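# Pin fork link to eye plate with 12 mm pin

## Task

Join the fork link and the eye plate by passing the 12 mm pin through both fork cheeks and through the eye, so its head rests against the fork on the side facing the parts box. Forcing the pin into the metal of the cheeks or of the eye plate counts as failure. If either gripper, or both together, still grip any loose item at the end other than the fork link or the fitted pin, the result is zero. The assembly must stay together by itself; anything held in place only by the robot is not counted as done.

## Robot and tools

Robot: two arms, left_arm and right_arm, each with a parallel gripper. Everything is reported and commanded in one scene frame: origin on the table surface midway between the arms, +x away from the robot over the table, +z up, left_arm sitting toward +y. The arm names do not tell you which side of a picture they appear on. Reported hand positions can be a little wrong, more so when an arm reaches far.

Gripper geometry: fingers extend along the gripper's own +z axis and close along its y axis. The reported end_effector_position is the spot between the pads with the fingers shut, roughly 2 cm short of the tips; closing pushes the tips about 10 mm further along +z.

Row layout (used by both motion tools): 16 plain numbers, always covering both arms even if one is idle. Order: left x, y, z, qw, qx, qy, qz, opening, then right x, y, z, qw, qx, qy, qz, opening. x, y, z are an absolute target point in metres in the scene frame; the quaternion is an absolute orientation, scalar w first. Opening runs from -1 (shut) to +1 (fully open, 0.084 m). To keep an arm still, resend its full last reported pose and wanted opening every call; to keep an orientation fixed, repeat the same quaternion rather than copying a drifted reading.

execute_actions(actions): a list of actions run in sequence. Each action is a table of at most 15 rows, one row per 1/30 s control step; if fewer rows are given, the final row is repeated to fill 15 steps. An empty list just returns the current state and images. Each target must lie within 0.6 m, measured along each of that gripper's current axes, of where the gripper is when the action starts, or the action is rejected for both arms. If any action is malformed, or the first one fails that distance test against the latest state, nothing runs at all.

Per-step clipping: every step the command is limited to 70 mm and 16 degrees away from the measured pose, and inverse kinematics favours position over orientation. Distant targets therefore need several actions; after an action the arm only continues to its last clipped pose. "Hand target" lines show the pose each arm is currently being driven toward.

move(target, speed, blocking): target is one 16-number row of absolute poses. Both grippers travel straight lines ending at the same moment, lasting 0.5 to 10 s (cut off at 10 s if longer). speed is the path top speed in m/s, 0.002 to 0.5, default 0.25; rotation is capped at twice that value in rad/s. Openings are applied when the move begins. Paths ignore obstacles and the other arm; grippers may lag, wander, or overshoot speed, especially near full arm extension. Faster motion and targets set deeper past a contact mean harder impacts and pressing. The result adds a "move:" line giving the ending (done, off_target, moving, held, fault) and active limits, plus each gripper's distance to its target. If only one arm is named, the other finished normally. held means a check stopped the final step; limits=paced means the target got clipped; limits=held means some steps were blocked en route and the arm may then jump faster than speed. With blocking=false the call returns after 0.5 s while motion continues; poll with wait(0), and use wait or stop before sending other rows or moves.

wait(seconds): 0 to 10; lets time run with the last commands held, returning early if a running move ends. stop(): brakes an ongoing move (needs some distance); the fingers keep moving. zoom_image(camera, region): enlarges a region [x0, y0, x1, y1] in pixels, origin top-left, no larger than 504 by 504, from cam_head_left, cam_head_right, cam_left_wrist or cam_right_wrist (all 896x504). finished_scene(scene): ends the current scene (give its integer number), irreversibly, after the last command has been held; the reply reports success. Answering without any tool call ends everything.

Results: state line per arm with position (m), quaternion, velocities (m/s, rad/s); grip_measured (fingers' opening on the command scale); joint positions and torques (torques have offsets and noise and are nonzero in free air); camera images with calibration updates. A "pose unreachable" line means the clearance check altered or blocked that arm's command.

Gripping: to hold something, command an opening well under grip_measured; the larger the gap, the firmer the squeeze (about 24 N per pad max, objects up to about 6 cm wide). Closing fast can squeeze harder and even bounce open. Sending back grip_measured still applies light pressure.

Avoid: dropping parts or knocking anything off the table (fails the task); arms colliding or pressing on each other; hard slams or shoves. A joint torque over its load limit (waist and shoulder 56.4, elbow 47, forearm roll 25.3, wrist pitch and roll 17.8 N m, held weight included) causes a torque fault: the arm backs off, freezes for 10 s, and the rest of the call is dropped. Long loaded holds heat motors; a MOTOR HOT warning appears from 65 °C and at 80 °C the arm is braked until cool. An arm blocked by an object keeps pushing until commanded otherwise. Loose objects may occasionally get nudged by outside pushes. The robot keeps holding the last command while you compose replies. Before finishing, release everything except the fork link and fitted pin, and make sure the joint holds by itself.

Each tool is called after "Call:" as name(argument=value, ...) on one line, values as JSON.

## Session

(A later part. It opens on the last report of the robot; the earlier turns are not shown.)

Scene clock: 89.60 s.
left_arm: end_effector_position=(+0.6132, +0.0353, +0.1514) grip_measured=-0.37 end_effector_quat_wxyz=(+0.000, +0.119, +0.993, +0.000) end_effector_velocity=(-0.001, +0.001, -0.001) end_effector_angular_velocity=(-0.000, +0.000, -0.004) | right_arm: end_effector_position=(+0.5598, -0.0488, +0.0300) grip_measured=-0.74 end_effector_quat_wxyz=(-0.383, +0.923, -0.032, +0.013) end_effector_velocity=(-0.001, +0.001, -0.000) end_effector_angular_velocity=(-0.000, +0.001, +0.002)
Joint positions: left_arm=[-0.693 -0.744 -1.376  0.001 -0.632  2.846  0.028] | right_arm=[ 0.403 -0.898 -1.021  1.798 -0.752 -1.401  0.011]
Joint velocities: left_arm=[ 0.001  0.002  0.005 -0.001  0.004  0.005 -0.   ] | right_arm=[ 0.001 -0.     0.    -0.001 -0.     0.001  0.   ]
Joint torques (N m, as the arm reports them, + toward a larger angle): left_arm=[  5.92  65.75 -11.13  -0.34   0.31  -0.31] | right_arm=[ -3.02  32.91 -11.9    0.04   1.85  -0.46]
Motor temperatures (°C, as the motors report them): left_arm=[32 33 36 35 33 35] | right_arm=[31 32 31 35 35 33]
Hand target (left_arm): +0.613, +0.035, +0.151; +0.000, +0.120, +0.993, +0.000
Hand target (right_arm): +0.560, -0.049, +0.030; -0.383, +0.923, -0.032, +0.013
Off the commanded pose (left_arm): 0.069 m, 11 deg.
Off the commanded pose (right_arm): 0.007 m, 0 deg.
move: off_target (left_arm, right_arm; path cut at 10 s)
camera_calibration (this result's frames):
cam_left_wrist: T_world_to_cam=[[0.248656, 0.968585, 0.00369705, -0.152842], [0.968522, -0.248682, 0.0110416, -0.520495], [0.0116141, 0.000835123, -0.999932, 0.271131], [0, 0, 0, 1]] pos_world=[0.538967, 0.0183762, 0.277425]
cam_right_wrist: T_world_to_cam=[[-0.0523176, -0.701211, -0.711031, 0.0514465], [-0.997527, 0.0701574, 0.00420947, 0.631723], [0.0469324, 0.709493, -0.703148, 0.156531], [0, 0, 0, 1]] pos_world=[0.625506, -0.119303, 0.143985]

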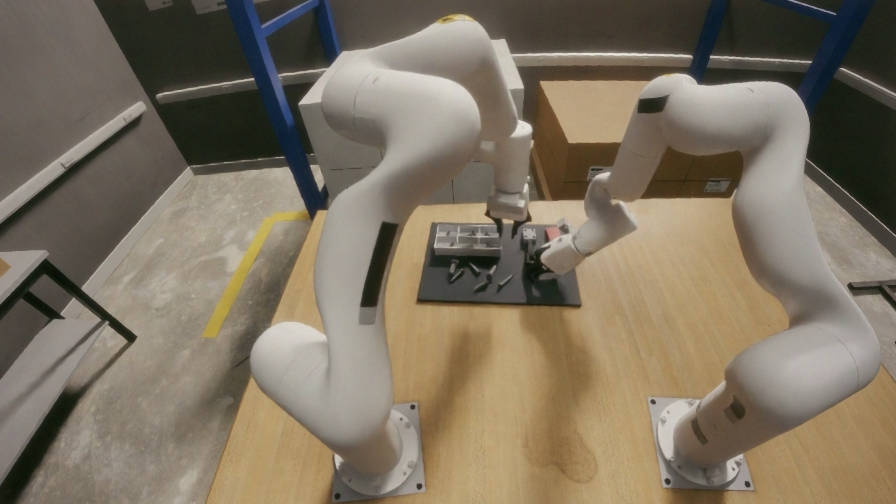

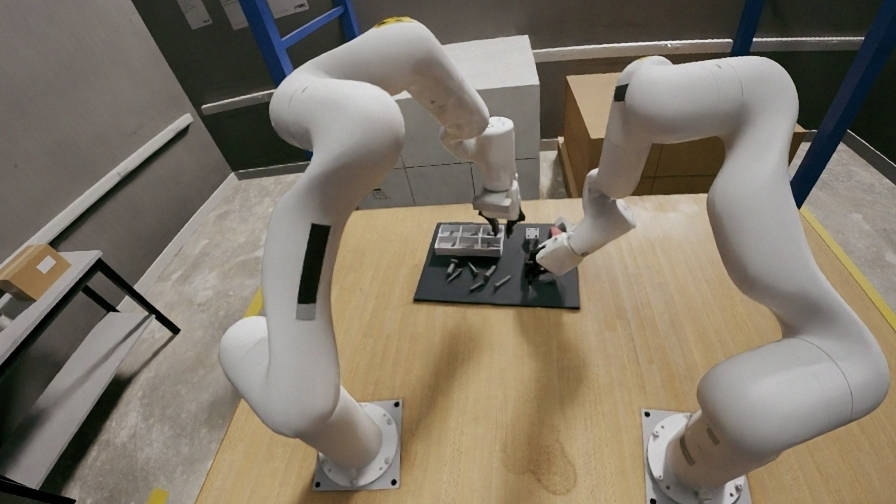

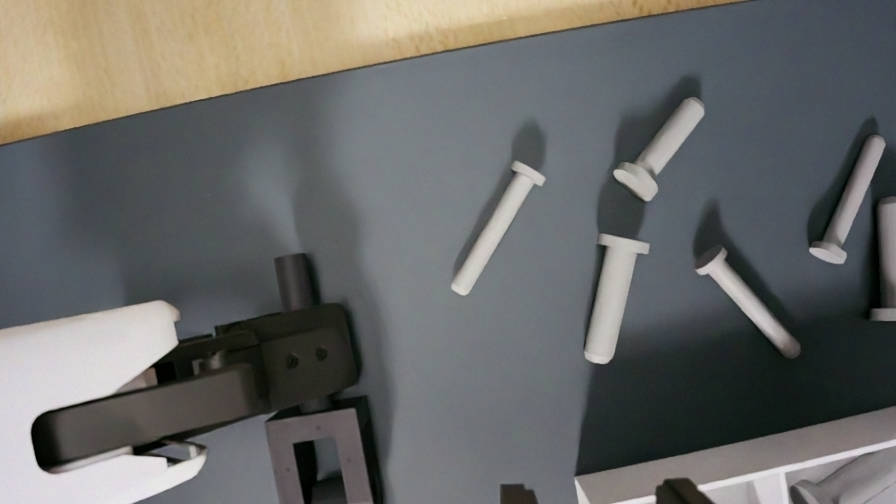

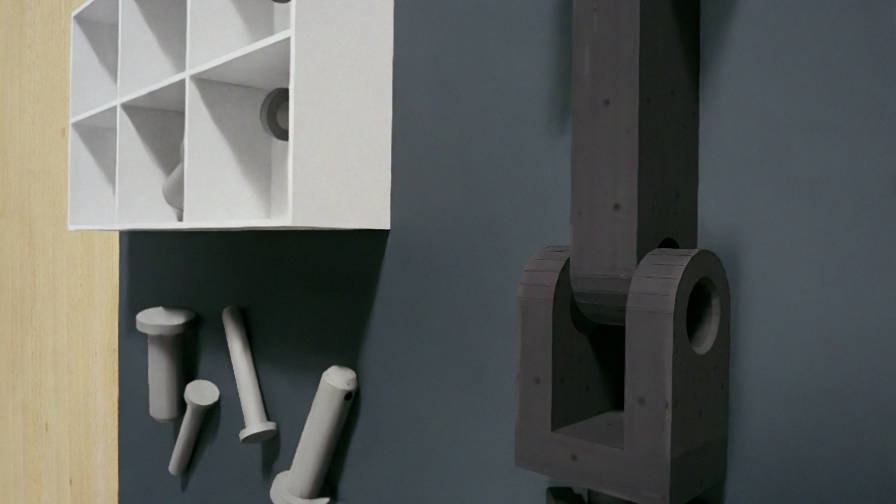

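Call:
move(target=[0.567,0.075,0.09,0,0.216,0.976,0,-0.35,0.5695,-0.0496,0.030,-0.383,0.923,-0.032,0.0134,-1], speed=0.03)

Scene clock: 94.37 s.
left_arm: end_effector_position=(+0.5671, +0.0749, +0.0901) grip_measured=-0.37 end_effector_quat_wxyz=(+0.000, +0.216, +0.976, +0.000) end_effector_velocity=(-0.000, +0.001, -0.001) end_effector_angular_velocity=(-0.001, -0.002, -0.003) | right_arm: end_effector_position=(+0.5695, -0.0496, +0.0300) grip_measured=-0.74 end_effector_quat_wxyz=(-0.383, +0.923, -0.032, +0.013) end_effector_velocity=(+0.003, -0.000, +0.001) end_effector_angular_velocity=(-0.001, -0.006, -0.001)
Joint positions: left_arm=[-0.675 -0.727 -1.169  0.001 -0.442  3.06   0.028] | right_arm=[ 0.396 -0.909 -1.048  1.774 -0.749 -1.378  0.011]
Joint velocities: left_arm=[ 0.001  0.     0.003 -0.001  0.005  0.005  0.   ] | right_arm=[-0.001  0.001 -0.005  0.     0.002 -0.001  0.   ]
Joint torques (N m, as the arm reports them, + toward a larger angle): left_arm=[ 6.64 62.42 -8.85 -0.48  0.35 -0.25] | right_arm=[ -2.45  35.37 -11.12   0.57   1.48  -0.63]
Motor temperatures (°C, as the motors report them): left_arm=[32 33 36 35 33 35] | right_arm=[31 32 31 35 35 33]
Hand target (left_arm): +0.567, +0.075, +0.090; +0.000, +0.216, +0.976, +0.000
Hand target (right_arm): +0.570, -0.050, +0.030; -0.383, +0.923, -0.032, +0.013
Off the commanded pose (left_arm): 0.000 m, 0 deg.
Off the commanded pose (right_arm): 0.000 m, 0 deg.
move: done
camera_calibration (this result's frames):
cam_left_wrist: T_world_to_cam=[[0.432414, 0.901667, 0.00379007, -0.278634], [0.9016, -0.432429, 0.0110368, -0.413548], [0.0115905, -0.00135534, -0.999932, 0.210486], [0, 0, 0, 1]] pos_world=[0.4909, 0.0726903, 0.216092]
cam_right_wrist: T_world_to_cam=[[-0.052319, -0.701213, -0.71103, 0.051443], [-0.997528, 0.0701463, 0.0042223, 0.641433], [0.0469154, 0.709493, -0.703149, 0.156623], [0, 0, 0, 1]] pos_world=[0.63519, -0.120044, 0.143998]

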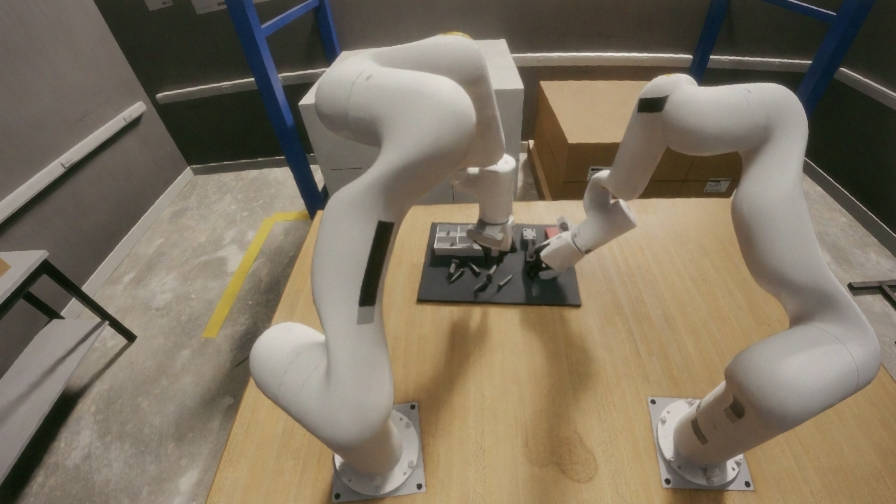

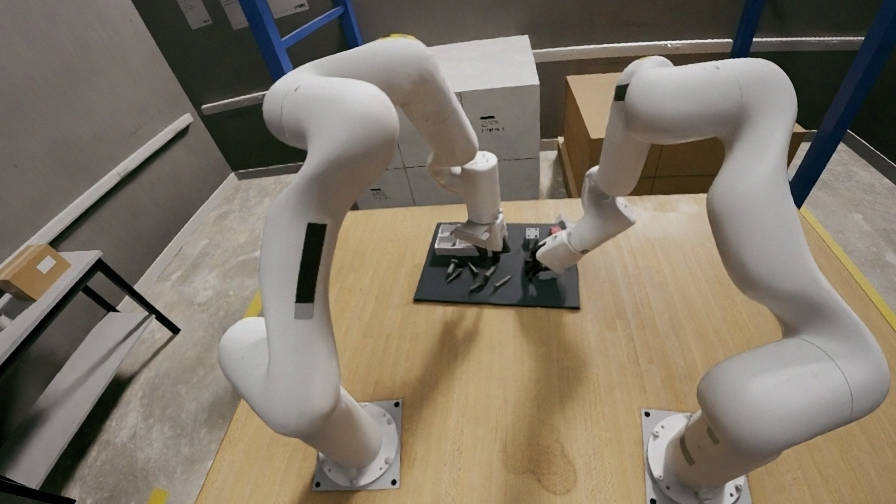

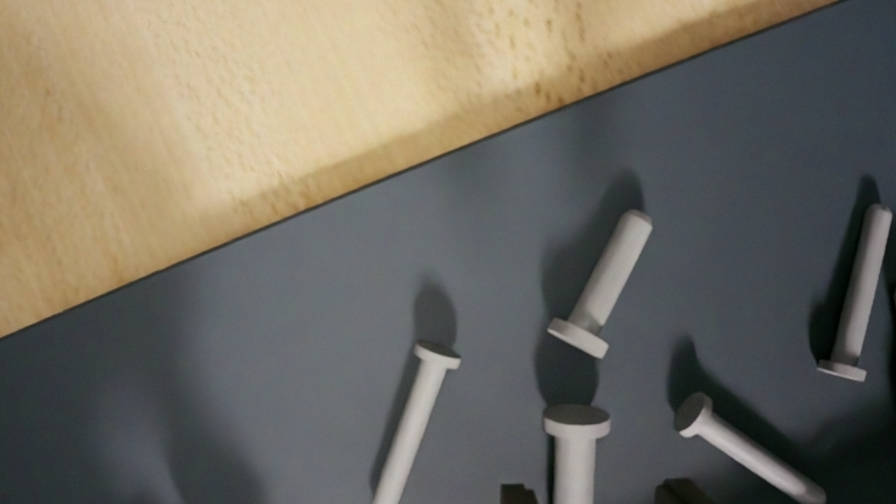

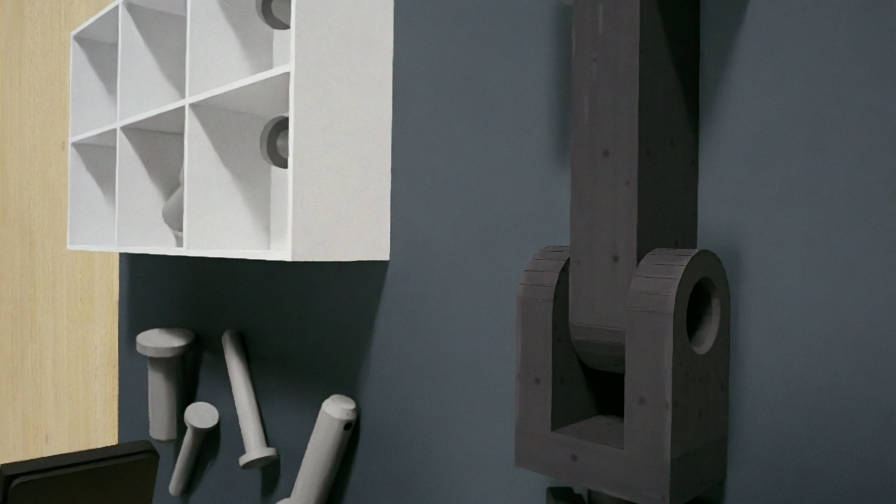

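Call:
move(target=[0.5645,0.0785,0.033,0,0.216,0.976,0,-0.35,0.5695,-0.0496,0.030,-0.383,0.923,-0.032,0.0134,-1], speed=0.06)

Call:
move(target=[0.5645,0.0785,0.033,0,0.216,0.976,0,-1,0.5695,-0.0496,0.030,-0.383,0.923,-0.032,0.0134,-1])

Call:
move(target=[0.6,0.07,0.07,0,0.731,0.682,0,-1,0.5695,-0.0496,0.030,-0.383,0.923,-0.032,0.0134,-1], speed=0.2)

Scene clock: 98.10 s.
left_arm: end_effector_position=(+0.5647, +0.0784, +0.0333) grip_measured=-0.37 end_effector_quat_wxyz=(+0.000, +0.216, +0.976, +0.000) end_effector_velocity=(-0.000, +0.000, -0.002) end_effector_angular_velocity=(+0.000, +0.001, +0.001) | right_arm: end_effector_position=(+0.5695, -0.0496, +0.0300) grip_measured=-0.74 end_effector_quat_wxyz=(-0.383, +0.923, -0.032, +0.013) end_effector_velocity=(+0.001, +0.001, +0.001) end_effector_angular_velocity=(+0.001, -0.002, +0.001)
Joint positions: left_arm=[-0.672 -0.829 -1.175  0.001 -0.346  3.064  0.028] | right_arm=[ 0.396 -0.909 -1.048  1.774 -0.749 -1.378  0.011]
Joint velocities: left_arm=[ 0.001 -0.004 -0.001 -0.001  0.003  0.    -0.   ] | right_arm=[ 0.002  0.    -0.002  0.    -0.     0.001 -0.   ]
Joint torques (N m, as the arm reports them, + toward a larger angle): left_arm=[ 5.91 64.37 -7.8  -0.55  0.22 -0.17] | right_arm=[-4.58 32.66 -9.56 -0.62  1.34 -0.6 ]
Motor temperatures (°C, as the motors report them): left_arm=[32 33 36 35 33 35] | right_arm=[31 32 31 35 35 33]
Hand target (left_arm): +0.565, +0.078, +0.033; +0.000, +0.216, +0.976, +0.000
Hand target (right_arm): +0.570, -0.050, +0.030; -0.383, +0.923, -0.032, +0.013
Off the commanded pose (left_arm): 0.000 m, 0 deg.
Off the commanded pose (right_arm): 0.000 m, 0 deg.
move: done
camera_calibration (this result's frames):
cam_left_wrist: T_world_to_cam=[[0.432833, 0.901467, 0.00356232, -0.280834], [0.9014, -0.432844, 0.0111589, -0.40906], [0.0116013, -0.00161888, -0.999931, 0.153748], [0, 0, 0, 1]] pos_world=[0.488497, 0.0763519, 0.159303]
cam_right_wrist: T_world_to_cam=[[-0.0522903, -0.701291, -0.710955, 0.0514299], [-0.997528, 0.0701452, 0.0041759, 0.641481], [0.0469415, 0.709416, -0.703225, 0.156647], [0, 0, 0, 1]] pos_world=[0.635232, -0.120057, 0.144044]

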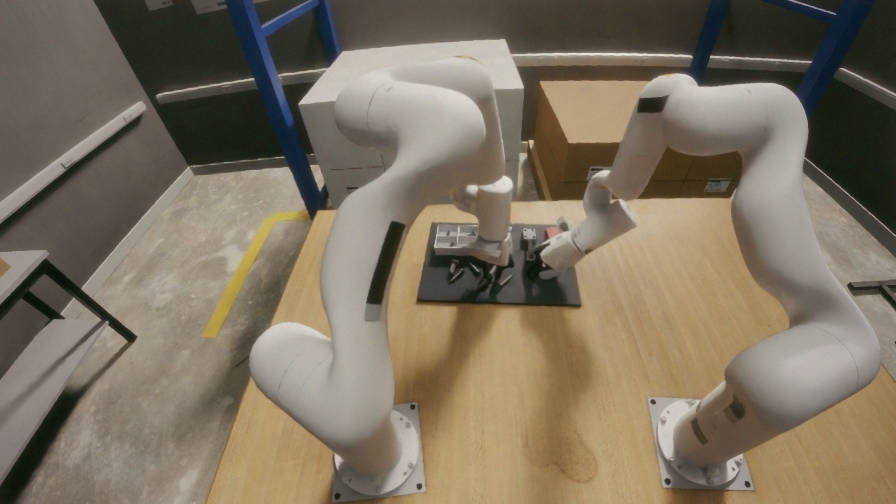

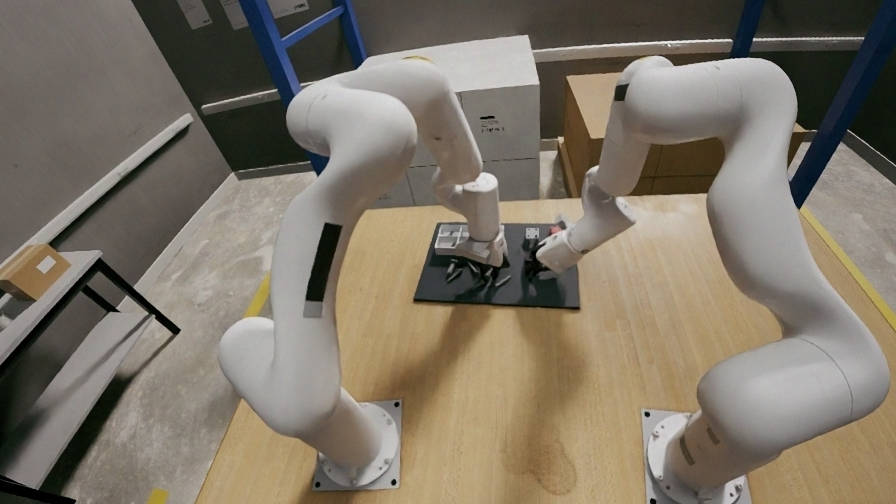

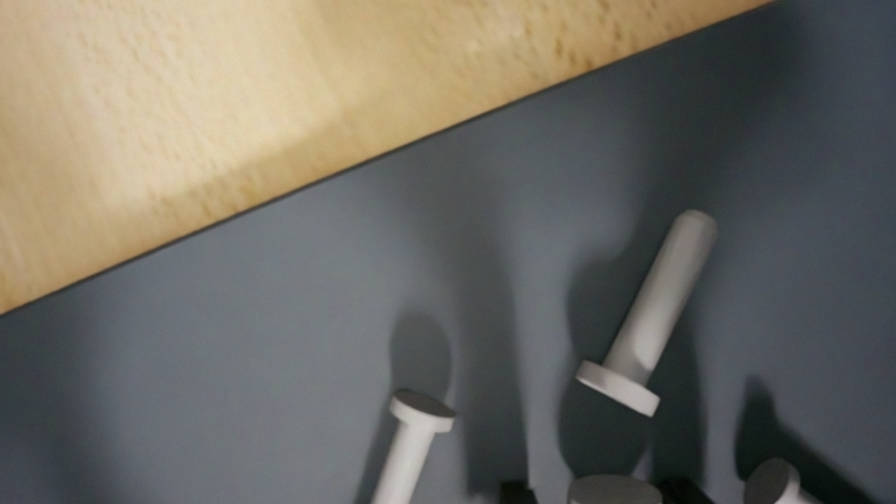

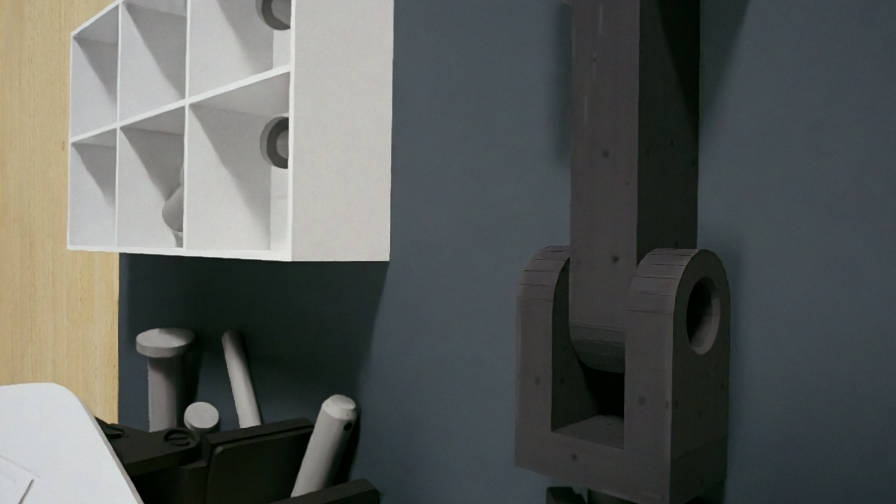

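Scene clock: 98.80 s.
left_arm: end_effector_position=(+0.5645, +0.0785, +0.0330) grip_measured=-0.58 end_effector_quat_wxyz=(+0.000, +0.216, +0.976, -0.000) end_effector_velocity=(+0.001, -0.000, +0.001) end_effector_angular_velocity=(-0.001, -0.002, +0.000) | right_arm: end_effector_position=(+0.5695, -0.0496, +0.0300) grip_measured=-0.74 end_effector_quat_wxyz=(-0.383, +0.923, -0.032, +0.013) end_effector_velocity=(+0.001, -0.000, +0.001) end_effector_angular_velocity=(+0.000, -0.002, +0.000)
Joint positions: left_arm=[-0.672 -0.829 -1.175  0.    -0.346  3.065  0.019] | right_arm=[ 0.396 -0.909 -1.048  1.774 -0.749 -1.378  0.011]
Joint velocities: left_arm=[ 0.     0.002  0.    -0.001  0.001  0.     0.   ] | right_arm=[-0.001  0.    -0.001 -0.001 -0.     0.     0.   ]
Joint torques (N m, as the arm reports them, + toward a larger angle): left_arm=[ 5.2  63.87 -8.17 -0.49  0.33 -0.28] | right_arm=[ -4.46  32.98 -10.02   0.52   1.27  -0.51]
Motor temperatures (°C, as the motors report them): left_arm=[32 33 36 35 33 35] | right_arm=[31 32 31 35 35 33]
Hand target (left_arm): +0.565, +0.078, +0.033; +0.000, +0.216, +0.976, +0.000
Hand target (right_arm): +0.569, -0.050, +0.030; -0.383, +0.923, -0.032, +0.013
Off the commanded pose (left_arm): 0.000 m, 0 deg.
Off the commanded pose (right_arm): 0.000 m, 0 deg.
move: done
camera_calibration (this result's frames):
cam_left_wrist: T_world_to_cam=[[0.432903, 0.901434, 0.00336453, -0.280844], [0.901368, -0.432913, 0.0110622, -0.408915], [0.0114284, -0.00175619, -0.999933, 0.153611], [0, 0, 0, 1]] pos_world=[0.488406, 0.0764071, 0.159069]
cam_right_wrist: T_world_to_cam=[[-0.0522952, -0.701284, -0.710962, 0.0514328], [-0.997529, 0.0701331, 0.00419533, 0.641469], [0.0469198, 0.709424, -0.703218, 0.156657], [0, 0, 0, 1]] pos_world=[0.635223, -0.120056, 0.14404]

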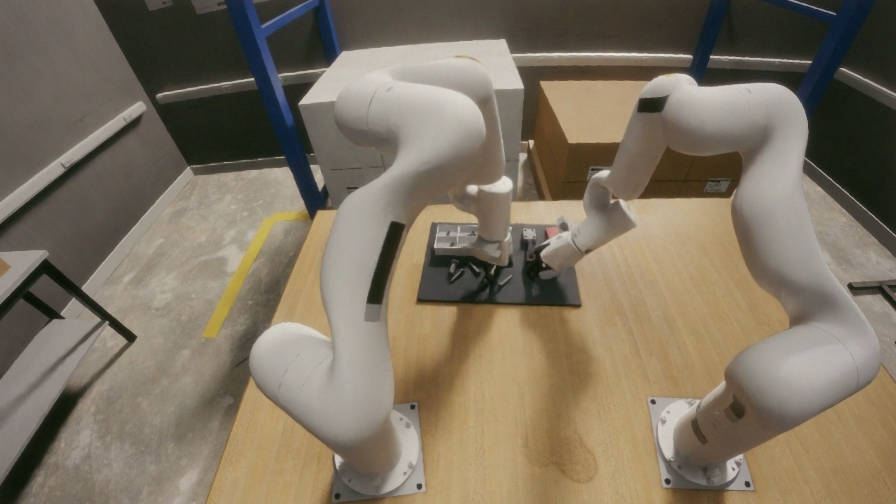

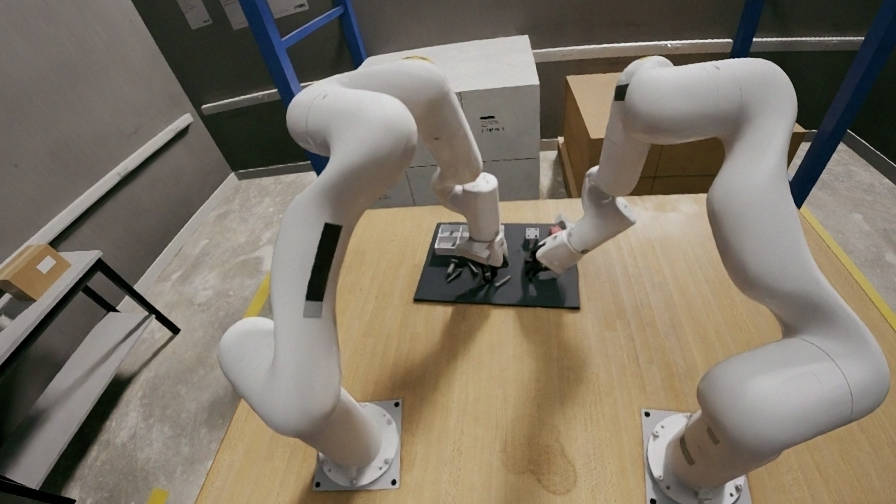

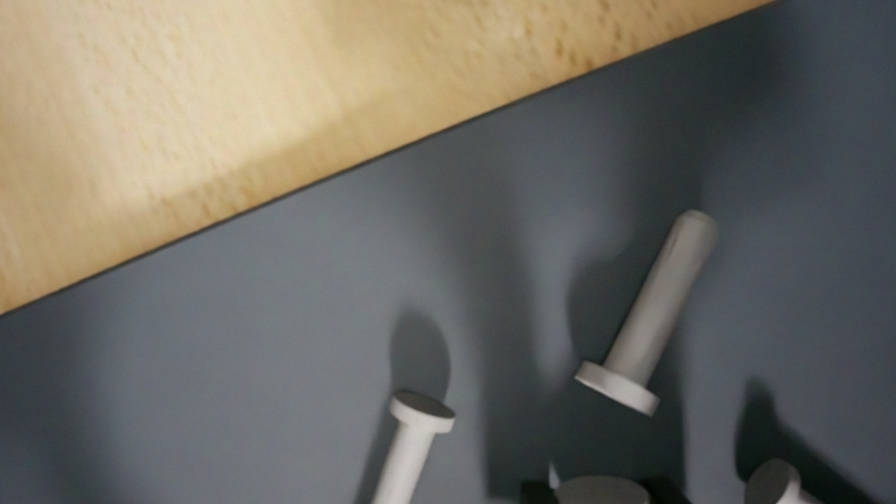

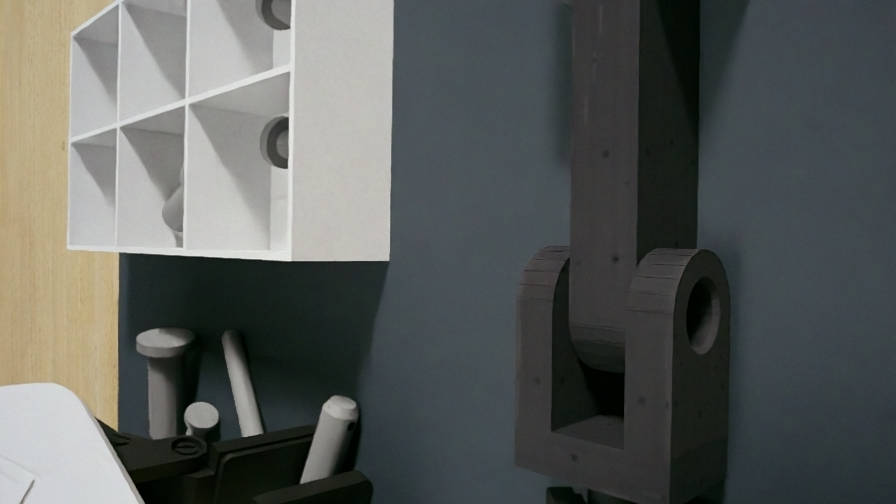

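Scene clock: 102.27 s.
left_arm: end_effector_position=(+0.5999, +0.0701, +0.0700) grip_measured=-0.58 end_effector_quat_wxyz=(-0.000, +0.731, +0.682, +0.000) end_effector_velocity=(+0.000, -0.000, +0.000) end_effector_angular_velocity=(-0.003, +0.002, -0.011) | right_arm: end_effector_position=(+0.5695, -0.0496, +0.0300) grip_measured=-0.74 end_effector_quat_wxyz=(-0.383, +0.923, -0.032, +0.013) end_effector_velocity=(-0.000, +0.001, -0.000) end_effector_angular_velocity=(+0.000, -0.001, +0.003)
Joint positions: left_arm=[-0.655 -0.82  -1.278  0.    -0.458  4.285  0.019] | right_arm=[ 0.396 -0.909 -1.048  1.774 -0.749 -1.378  0.011]
Joint velocities: left_arm=[ 0.001  0.    -0.001 -0.008 -0.002  0.019  0.   ] | right_arm=[ 0.001 -0.001 -0.001 -0.001 -0.    -0.     0.   ]
Joint torques (N m, as the arm reports them, + toward a larger angle): left_arm=[ 5.02 66.37 -9.48 -0.42  0.29  0.08] | right_arm=[ -4.    36.19 -10.53  -1.09   1.2   -0.67]
Motor temperatures (°C, as the motors report them): left_arm=[32 33 36 35 33 35] | right_arm=[31 32 31 35 35 33]
Hand target (left_arm): +0.600, +0.070, +0.070; +0.000, +0.731, +0.682, -0.000
Hand target (right_arm): +0.569, -0.050, +0.030; -0.383, +0.923, -0.032, +0.013
Off the commanded pose (left_arm): 0.000 m, 0 deg.
Off the commanded pose (right_arm): 0.000 m, 0 deg.
move: done
camera_calibration (this result's frames):
cam_left_wrist: T_world_to_cam=[[0.996741, -0.0805958, 0.00343853, -0.55816], [-0.0806286, -0.996686, 0.0108054, 0.183785], [0.00255626, -0.0110474, -0.999936, 0.196098], [0, 0, 0, 1]] pos_world=[0.570658, 0.140357, 0.196019]
cam_right_wrist: T_world_to_cam=[[-0.0522995, -0.701283, -0.710962, 0.0514333], [-0.997529, 0.0701264, 0.00420827, 0.64146], [0.046906, 0.709426, -0.703218, 0.156663], [0, 0, 0, 1]] pos_world=[0.635217, -0.120055, 0.144036]

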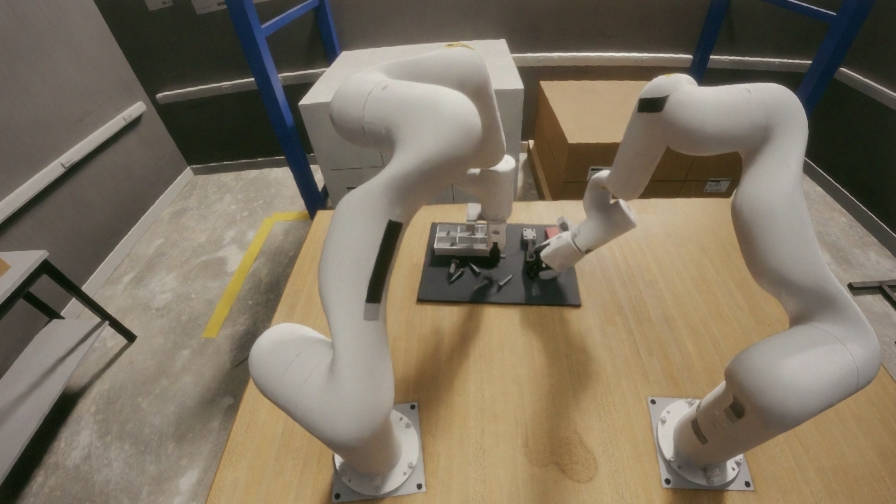

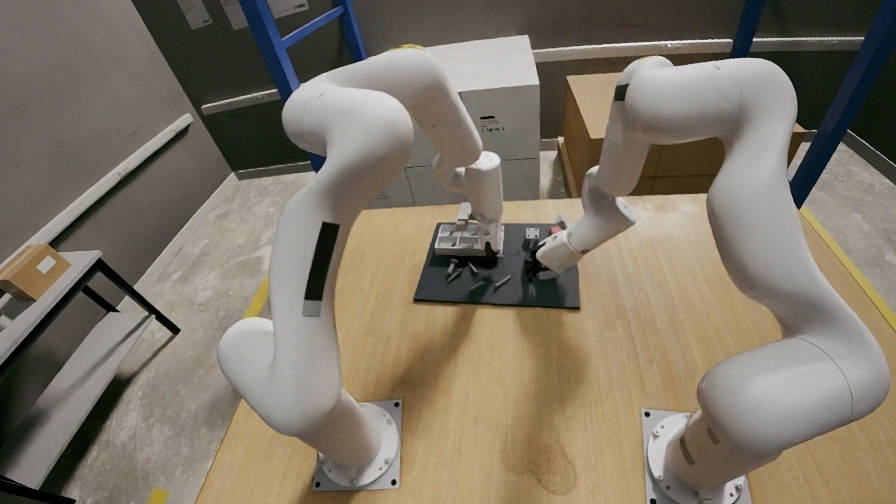

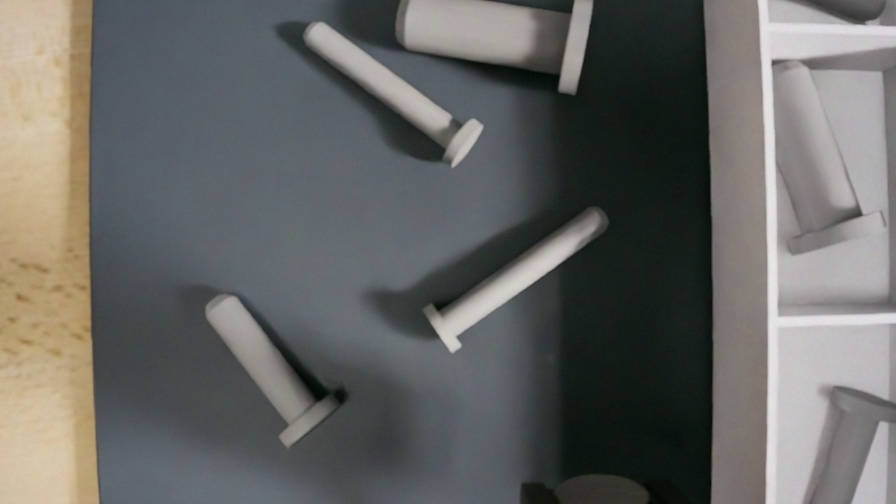

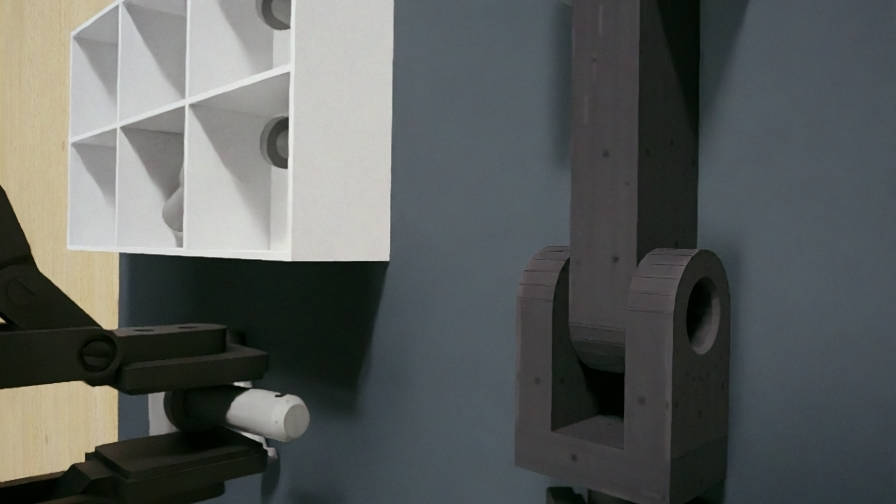

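Call:
move(target=[0.6255,0.03,0.07,0,0.731,0.682,0,-1,0.5695,-0.0496,0.030,-0.383,0.923,-0.032,0.0134,-1], speed=0.08)

Call:
move(target=[0.6255,0.03,0.04,0,0.731,0.682,0,-1,0.5695,-0.0496,0.030,-0.383,0.923,-0.032,0.0134,-1], speed=0.04)

Scene clock: 106.53 s.
left_arm: end_effector_position=(+0.6255, +0.0302, +0.0701) grip_measured=-0.58 end_effector_quat_wxyz=(+0.000, +0.731, +0.682, -0.000) end_effector_velocity=(+0.002, -0.001, +0.001) end_effector_angular_velocity=(-0.001, -0.002, +0.001) | right_arm: end_effector_position=(+0.5695, -0.0496, +0.0300) grip_measured=-0.74 end_effector_quat_wxyz=(-0.383, +0.923, -0.032, +0.013) end_effector_velocity=(+0.000, +0.001, -0.000) end_effector_angular_velocity=(+0.000, -0.000, +0.001)
Joint positions: left_arm=[-0.69  -0.9   -1.429 -0.    -0.53   4.251  0.019] | right_arm=[ 0.396 -0.909 -1.048  1.774 -0.749 -1.378  0.011]
Joint velocities: left_arm=[-0.    -0.002 -0.006  0.    -0.002 -0.001 -0.   ] | right_arm=[ 0.001 -0.001 -0.001 -0.     0.    -0.     0.   ]
Joint torques (N m, as the arm reports them, + toward a larger angle): left_arm=[  6.79  70.38 -10.05  -0.43   0.3   -0.24] | right_arm=[ -4.44  35.39 -10.34  -0.89   1.55  -0.43]
Motor temperatures (°C, as the motors report them): left_arm=[32 33 36 35 33 35] | right_arm=[31 32 31 35 35 33]
Hand target (left_arm): +0.626, +0.030, +0.070; +0.000, +0.731, +0.682, -0.000
Hand target (right_arm): +0.569, -0.050, +0.030; -0.383, +0.923, -0.032, +0.013
Off the commanded pose (left_arm): 0.000 m, 0 deg.
Off the commanded pose (right_arm): 0.000 m, 0 deg.
move: done
camera_calibration (this result's frames):
cam_left_wrist: T_world_to_cam=[[0.996678, -0.0813754, 0.0032688, -0.586824], [-0.081407, -0.996619, 0.0111006, 0.146577], [0.00235443, -0.0113298, -0.999933, 0.195841], [0, 0, 0, 1]] pos_world=[0.596346, 0.100547, 0.196119]
cam_right_wrist: T_world_to_cam=[[-0.0523001, -0.701283, -0.710962, 0.0514332], [-0.997529, 0.0701258, 0.00420954, 0.641459], [0.0469047, 0.709425, -0.703218, 0.156663], [0, 0, 0, 1]] pos_world=[0.635216, -0.120055, 0.144035]

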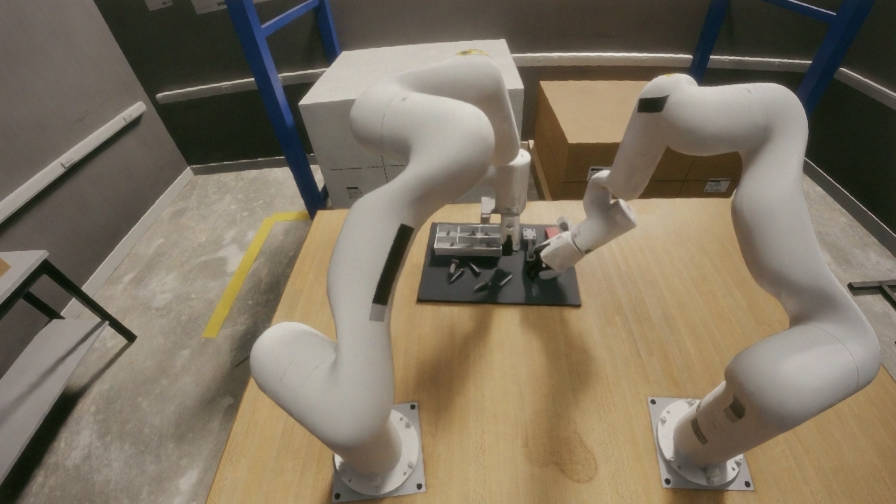

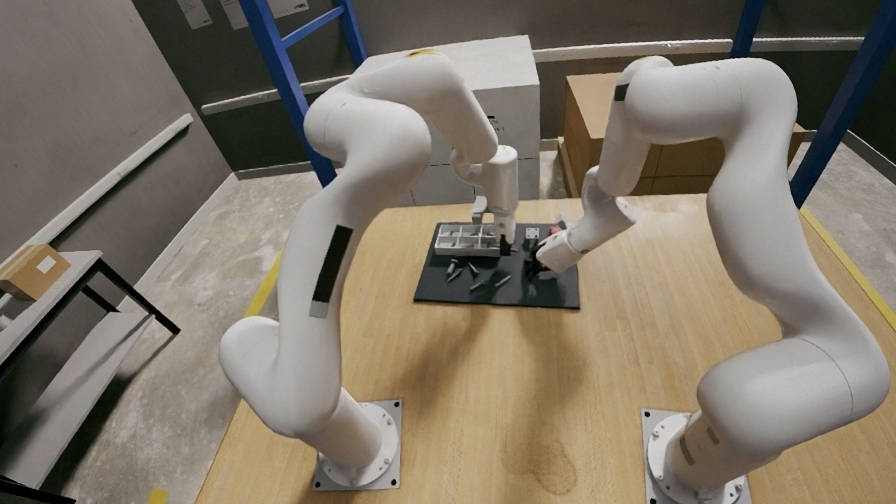

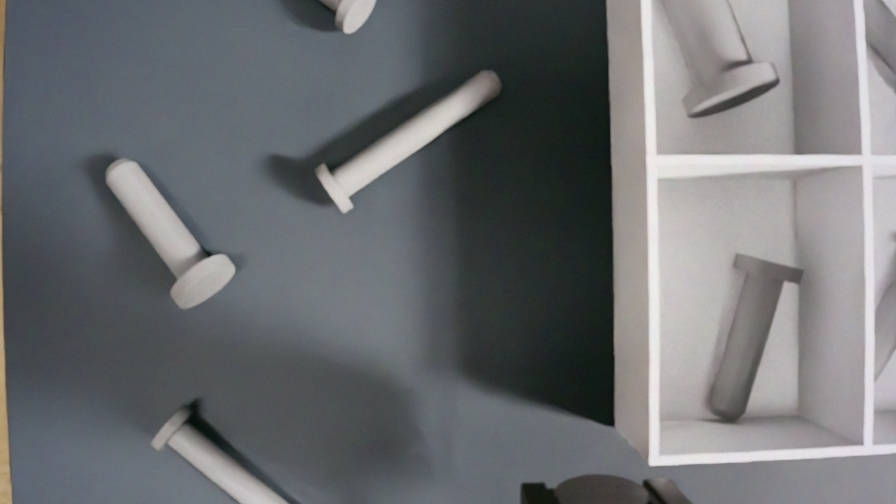

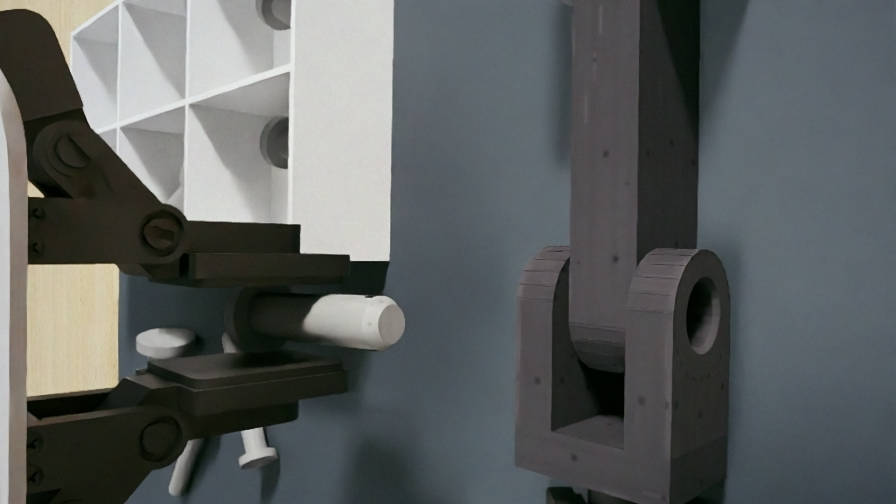

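Scene clock: 107.63 s.
left_arm: end_effector_position=(+0.6256, +0.0300, +0.0403) grip_measured=-0.58 end_effector_quat_wxyz=(+0.000, +0.731, +0.682, +0.000) end_effector_velocity=(+0.001, +0.000, -0.002) end_effector_angular_velocity=(-0.000, -0.000, +0.000) | right_arm: end_effector_position=(+0.5695, -0.0496, +0.0300) grip_measured=-0.74 end_effector_quat_wxyz=(-0.383, +0.923, -0.032, +0.013) end_effector_velocity=(+0.001, -0.000, +0.001) end_effector_angular_velocity=(+0.000, -0.001, -0.002)
Joint positions: left_arm=[-0.691 -0.952 -1.441  0.    -0.489  4.25   0.019] | right_arm=[ 0.396 -0.909 -1.048  1.774 -0.749 -1.378  0.011]
Joint velocities: left_arm=[ 0.001 -0.004 -0.002  0.     0.003 -0.    -0.   ] | right_arm=[-0.001  0.001 -0.     0.001 -0.     0.    -0.   ]
Joint torques (N m, as the arm reports them, + toward a larger angle): left_arm=[ 7.23 71.04 -9.53 -0.71  0.34 -0.31] | right_arm=[ -5.36  35.63 -11.74   0.24   1.47  -0.44]
Motor temperatures (°C, as the motors report them): left_arm=[32 33 36 35 33 35] | right_arm=[31 32 31 35 35 33]
Hand target (left_arm): +0.626, +0.030, +0.040; -0.000, +0.731, +0.682, +0.000
Hand target (right_arm): +0.569, -0.050, +0.030; -0.383, +0.923, -0.032, +0.013
Off the commanded pose (left_arm): 0.000 m, 0 deg.
Off the commanded pose (right_arm): 0.000 m, 0 deg.
move: done
camera_calibration (this result's frames):
cam_left_wrist: T_world_to_cam=[[0.996683, -0.08131, 0.0035097, -0.586811], [-0.0813438, -0.996626, 0.0109275, 0.14666], [0.00260934, -0.0111768, -0.999934, 0.165876], [0, 0, 0, 1]] pos_world=[0.596361, 0.100305, 0.166322]
cam_right_wrist: T_world_to_cam=[[-0.0523001, -0.701283, -0.710962, 0.0514332], [-0.997529, 0.0701259, 0.00420956, 0.641459], [0.0469047, 0.709425, -0.703218, 0.156663], [0, 0, 0, 1]] pos_world=[0.635216, -0.120055, 0.144035]

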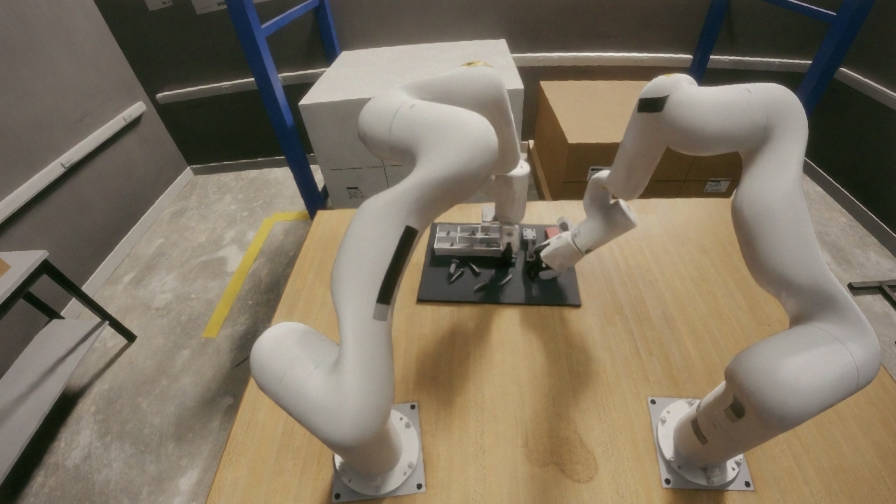

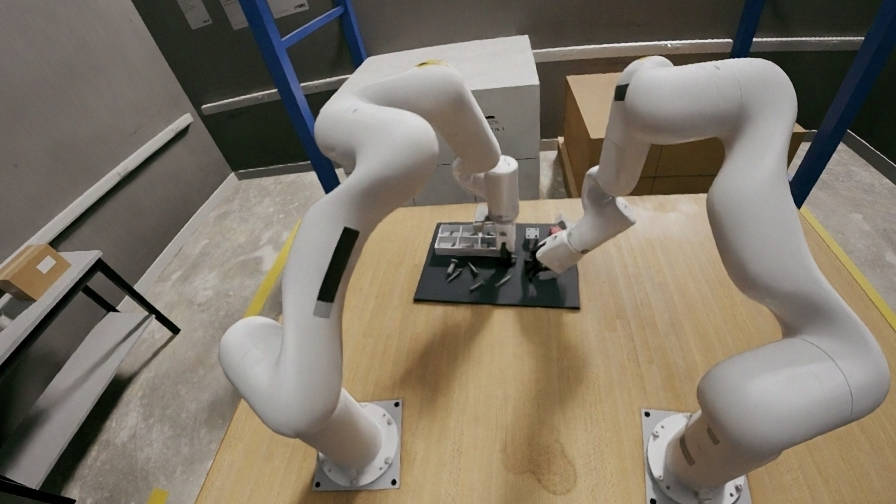

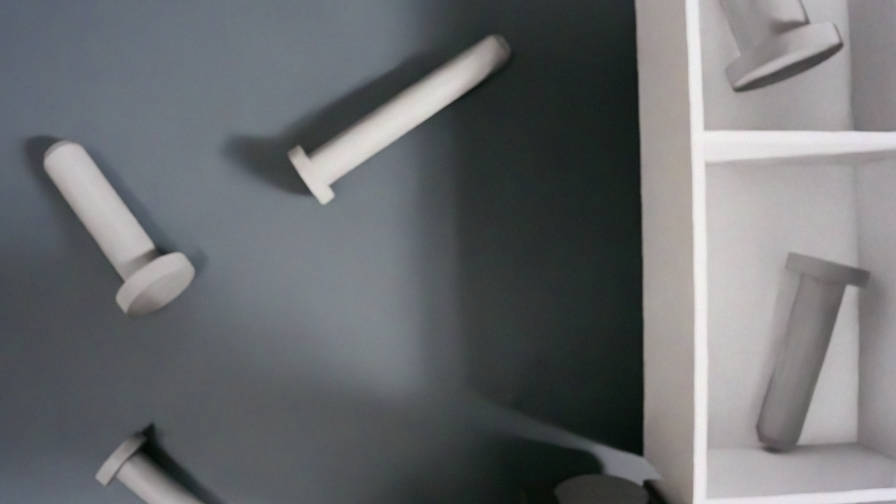

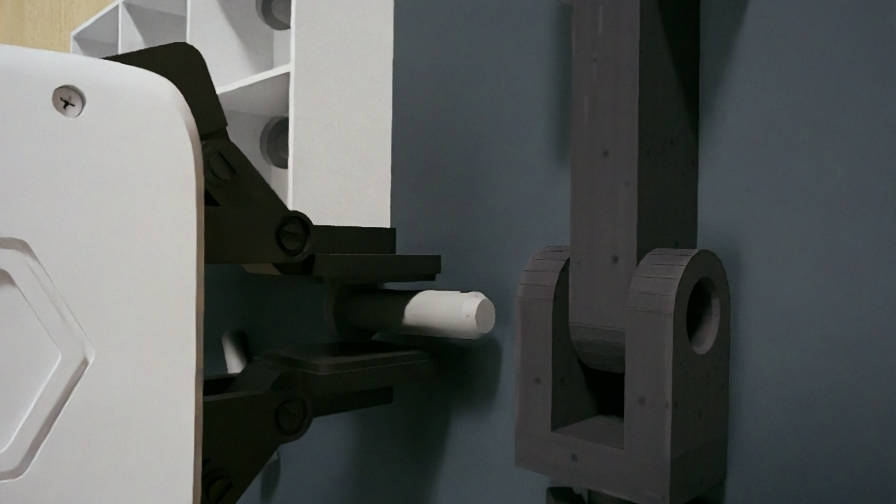

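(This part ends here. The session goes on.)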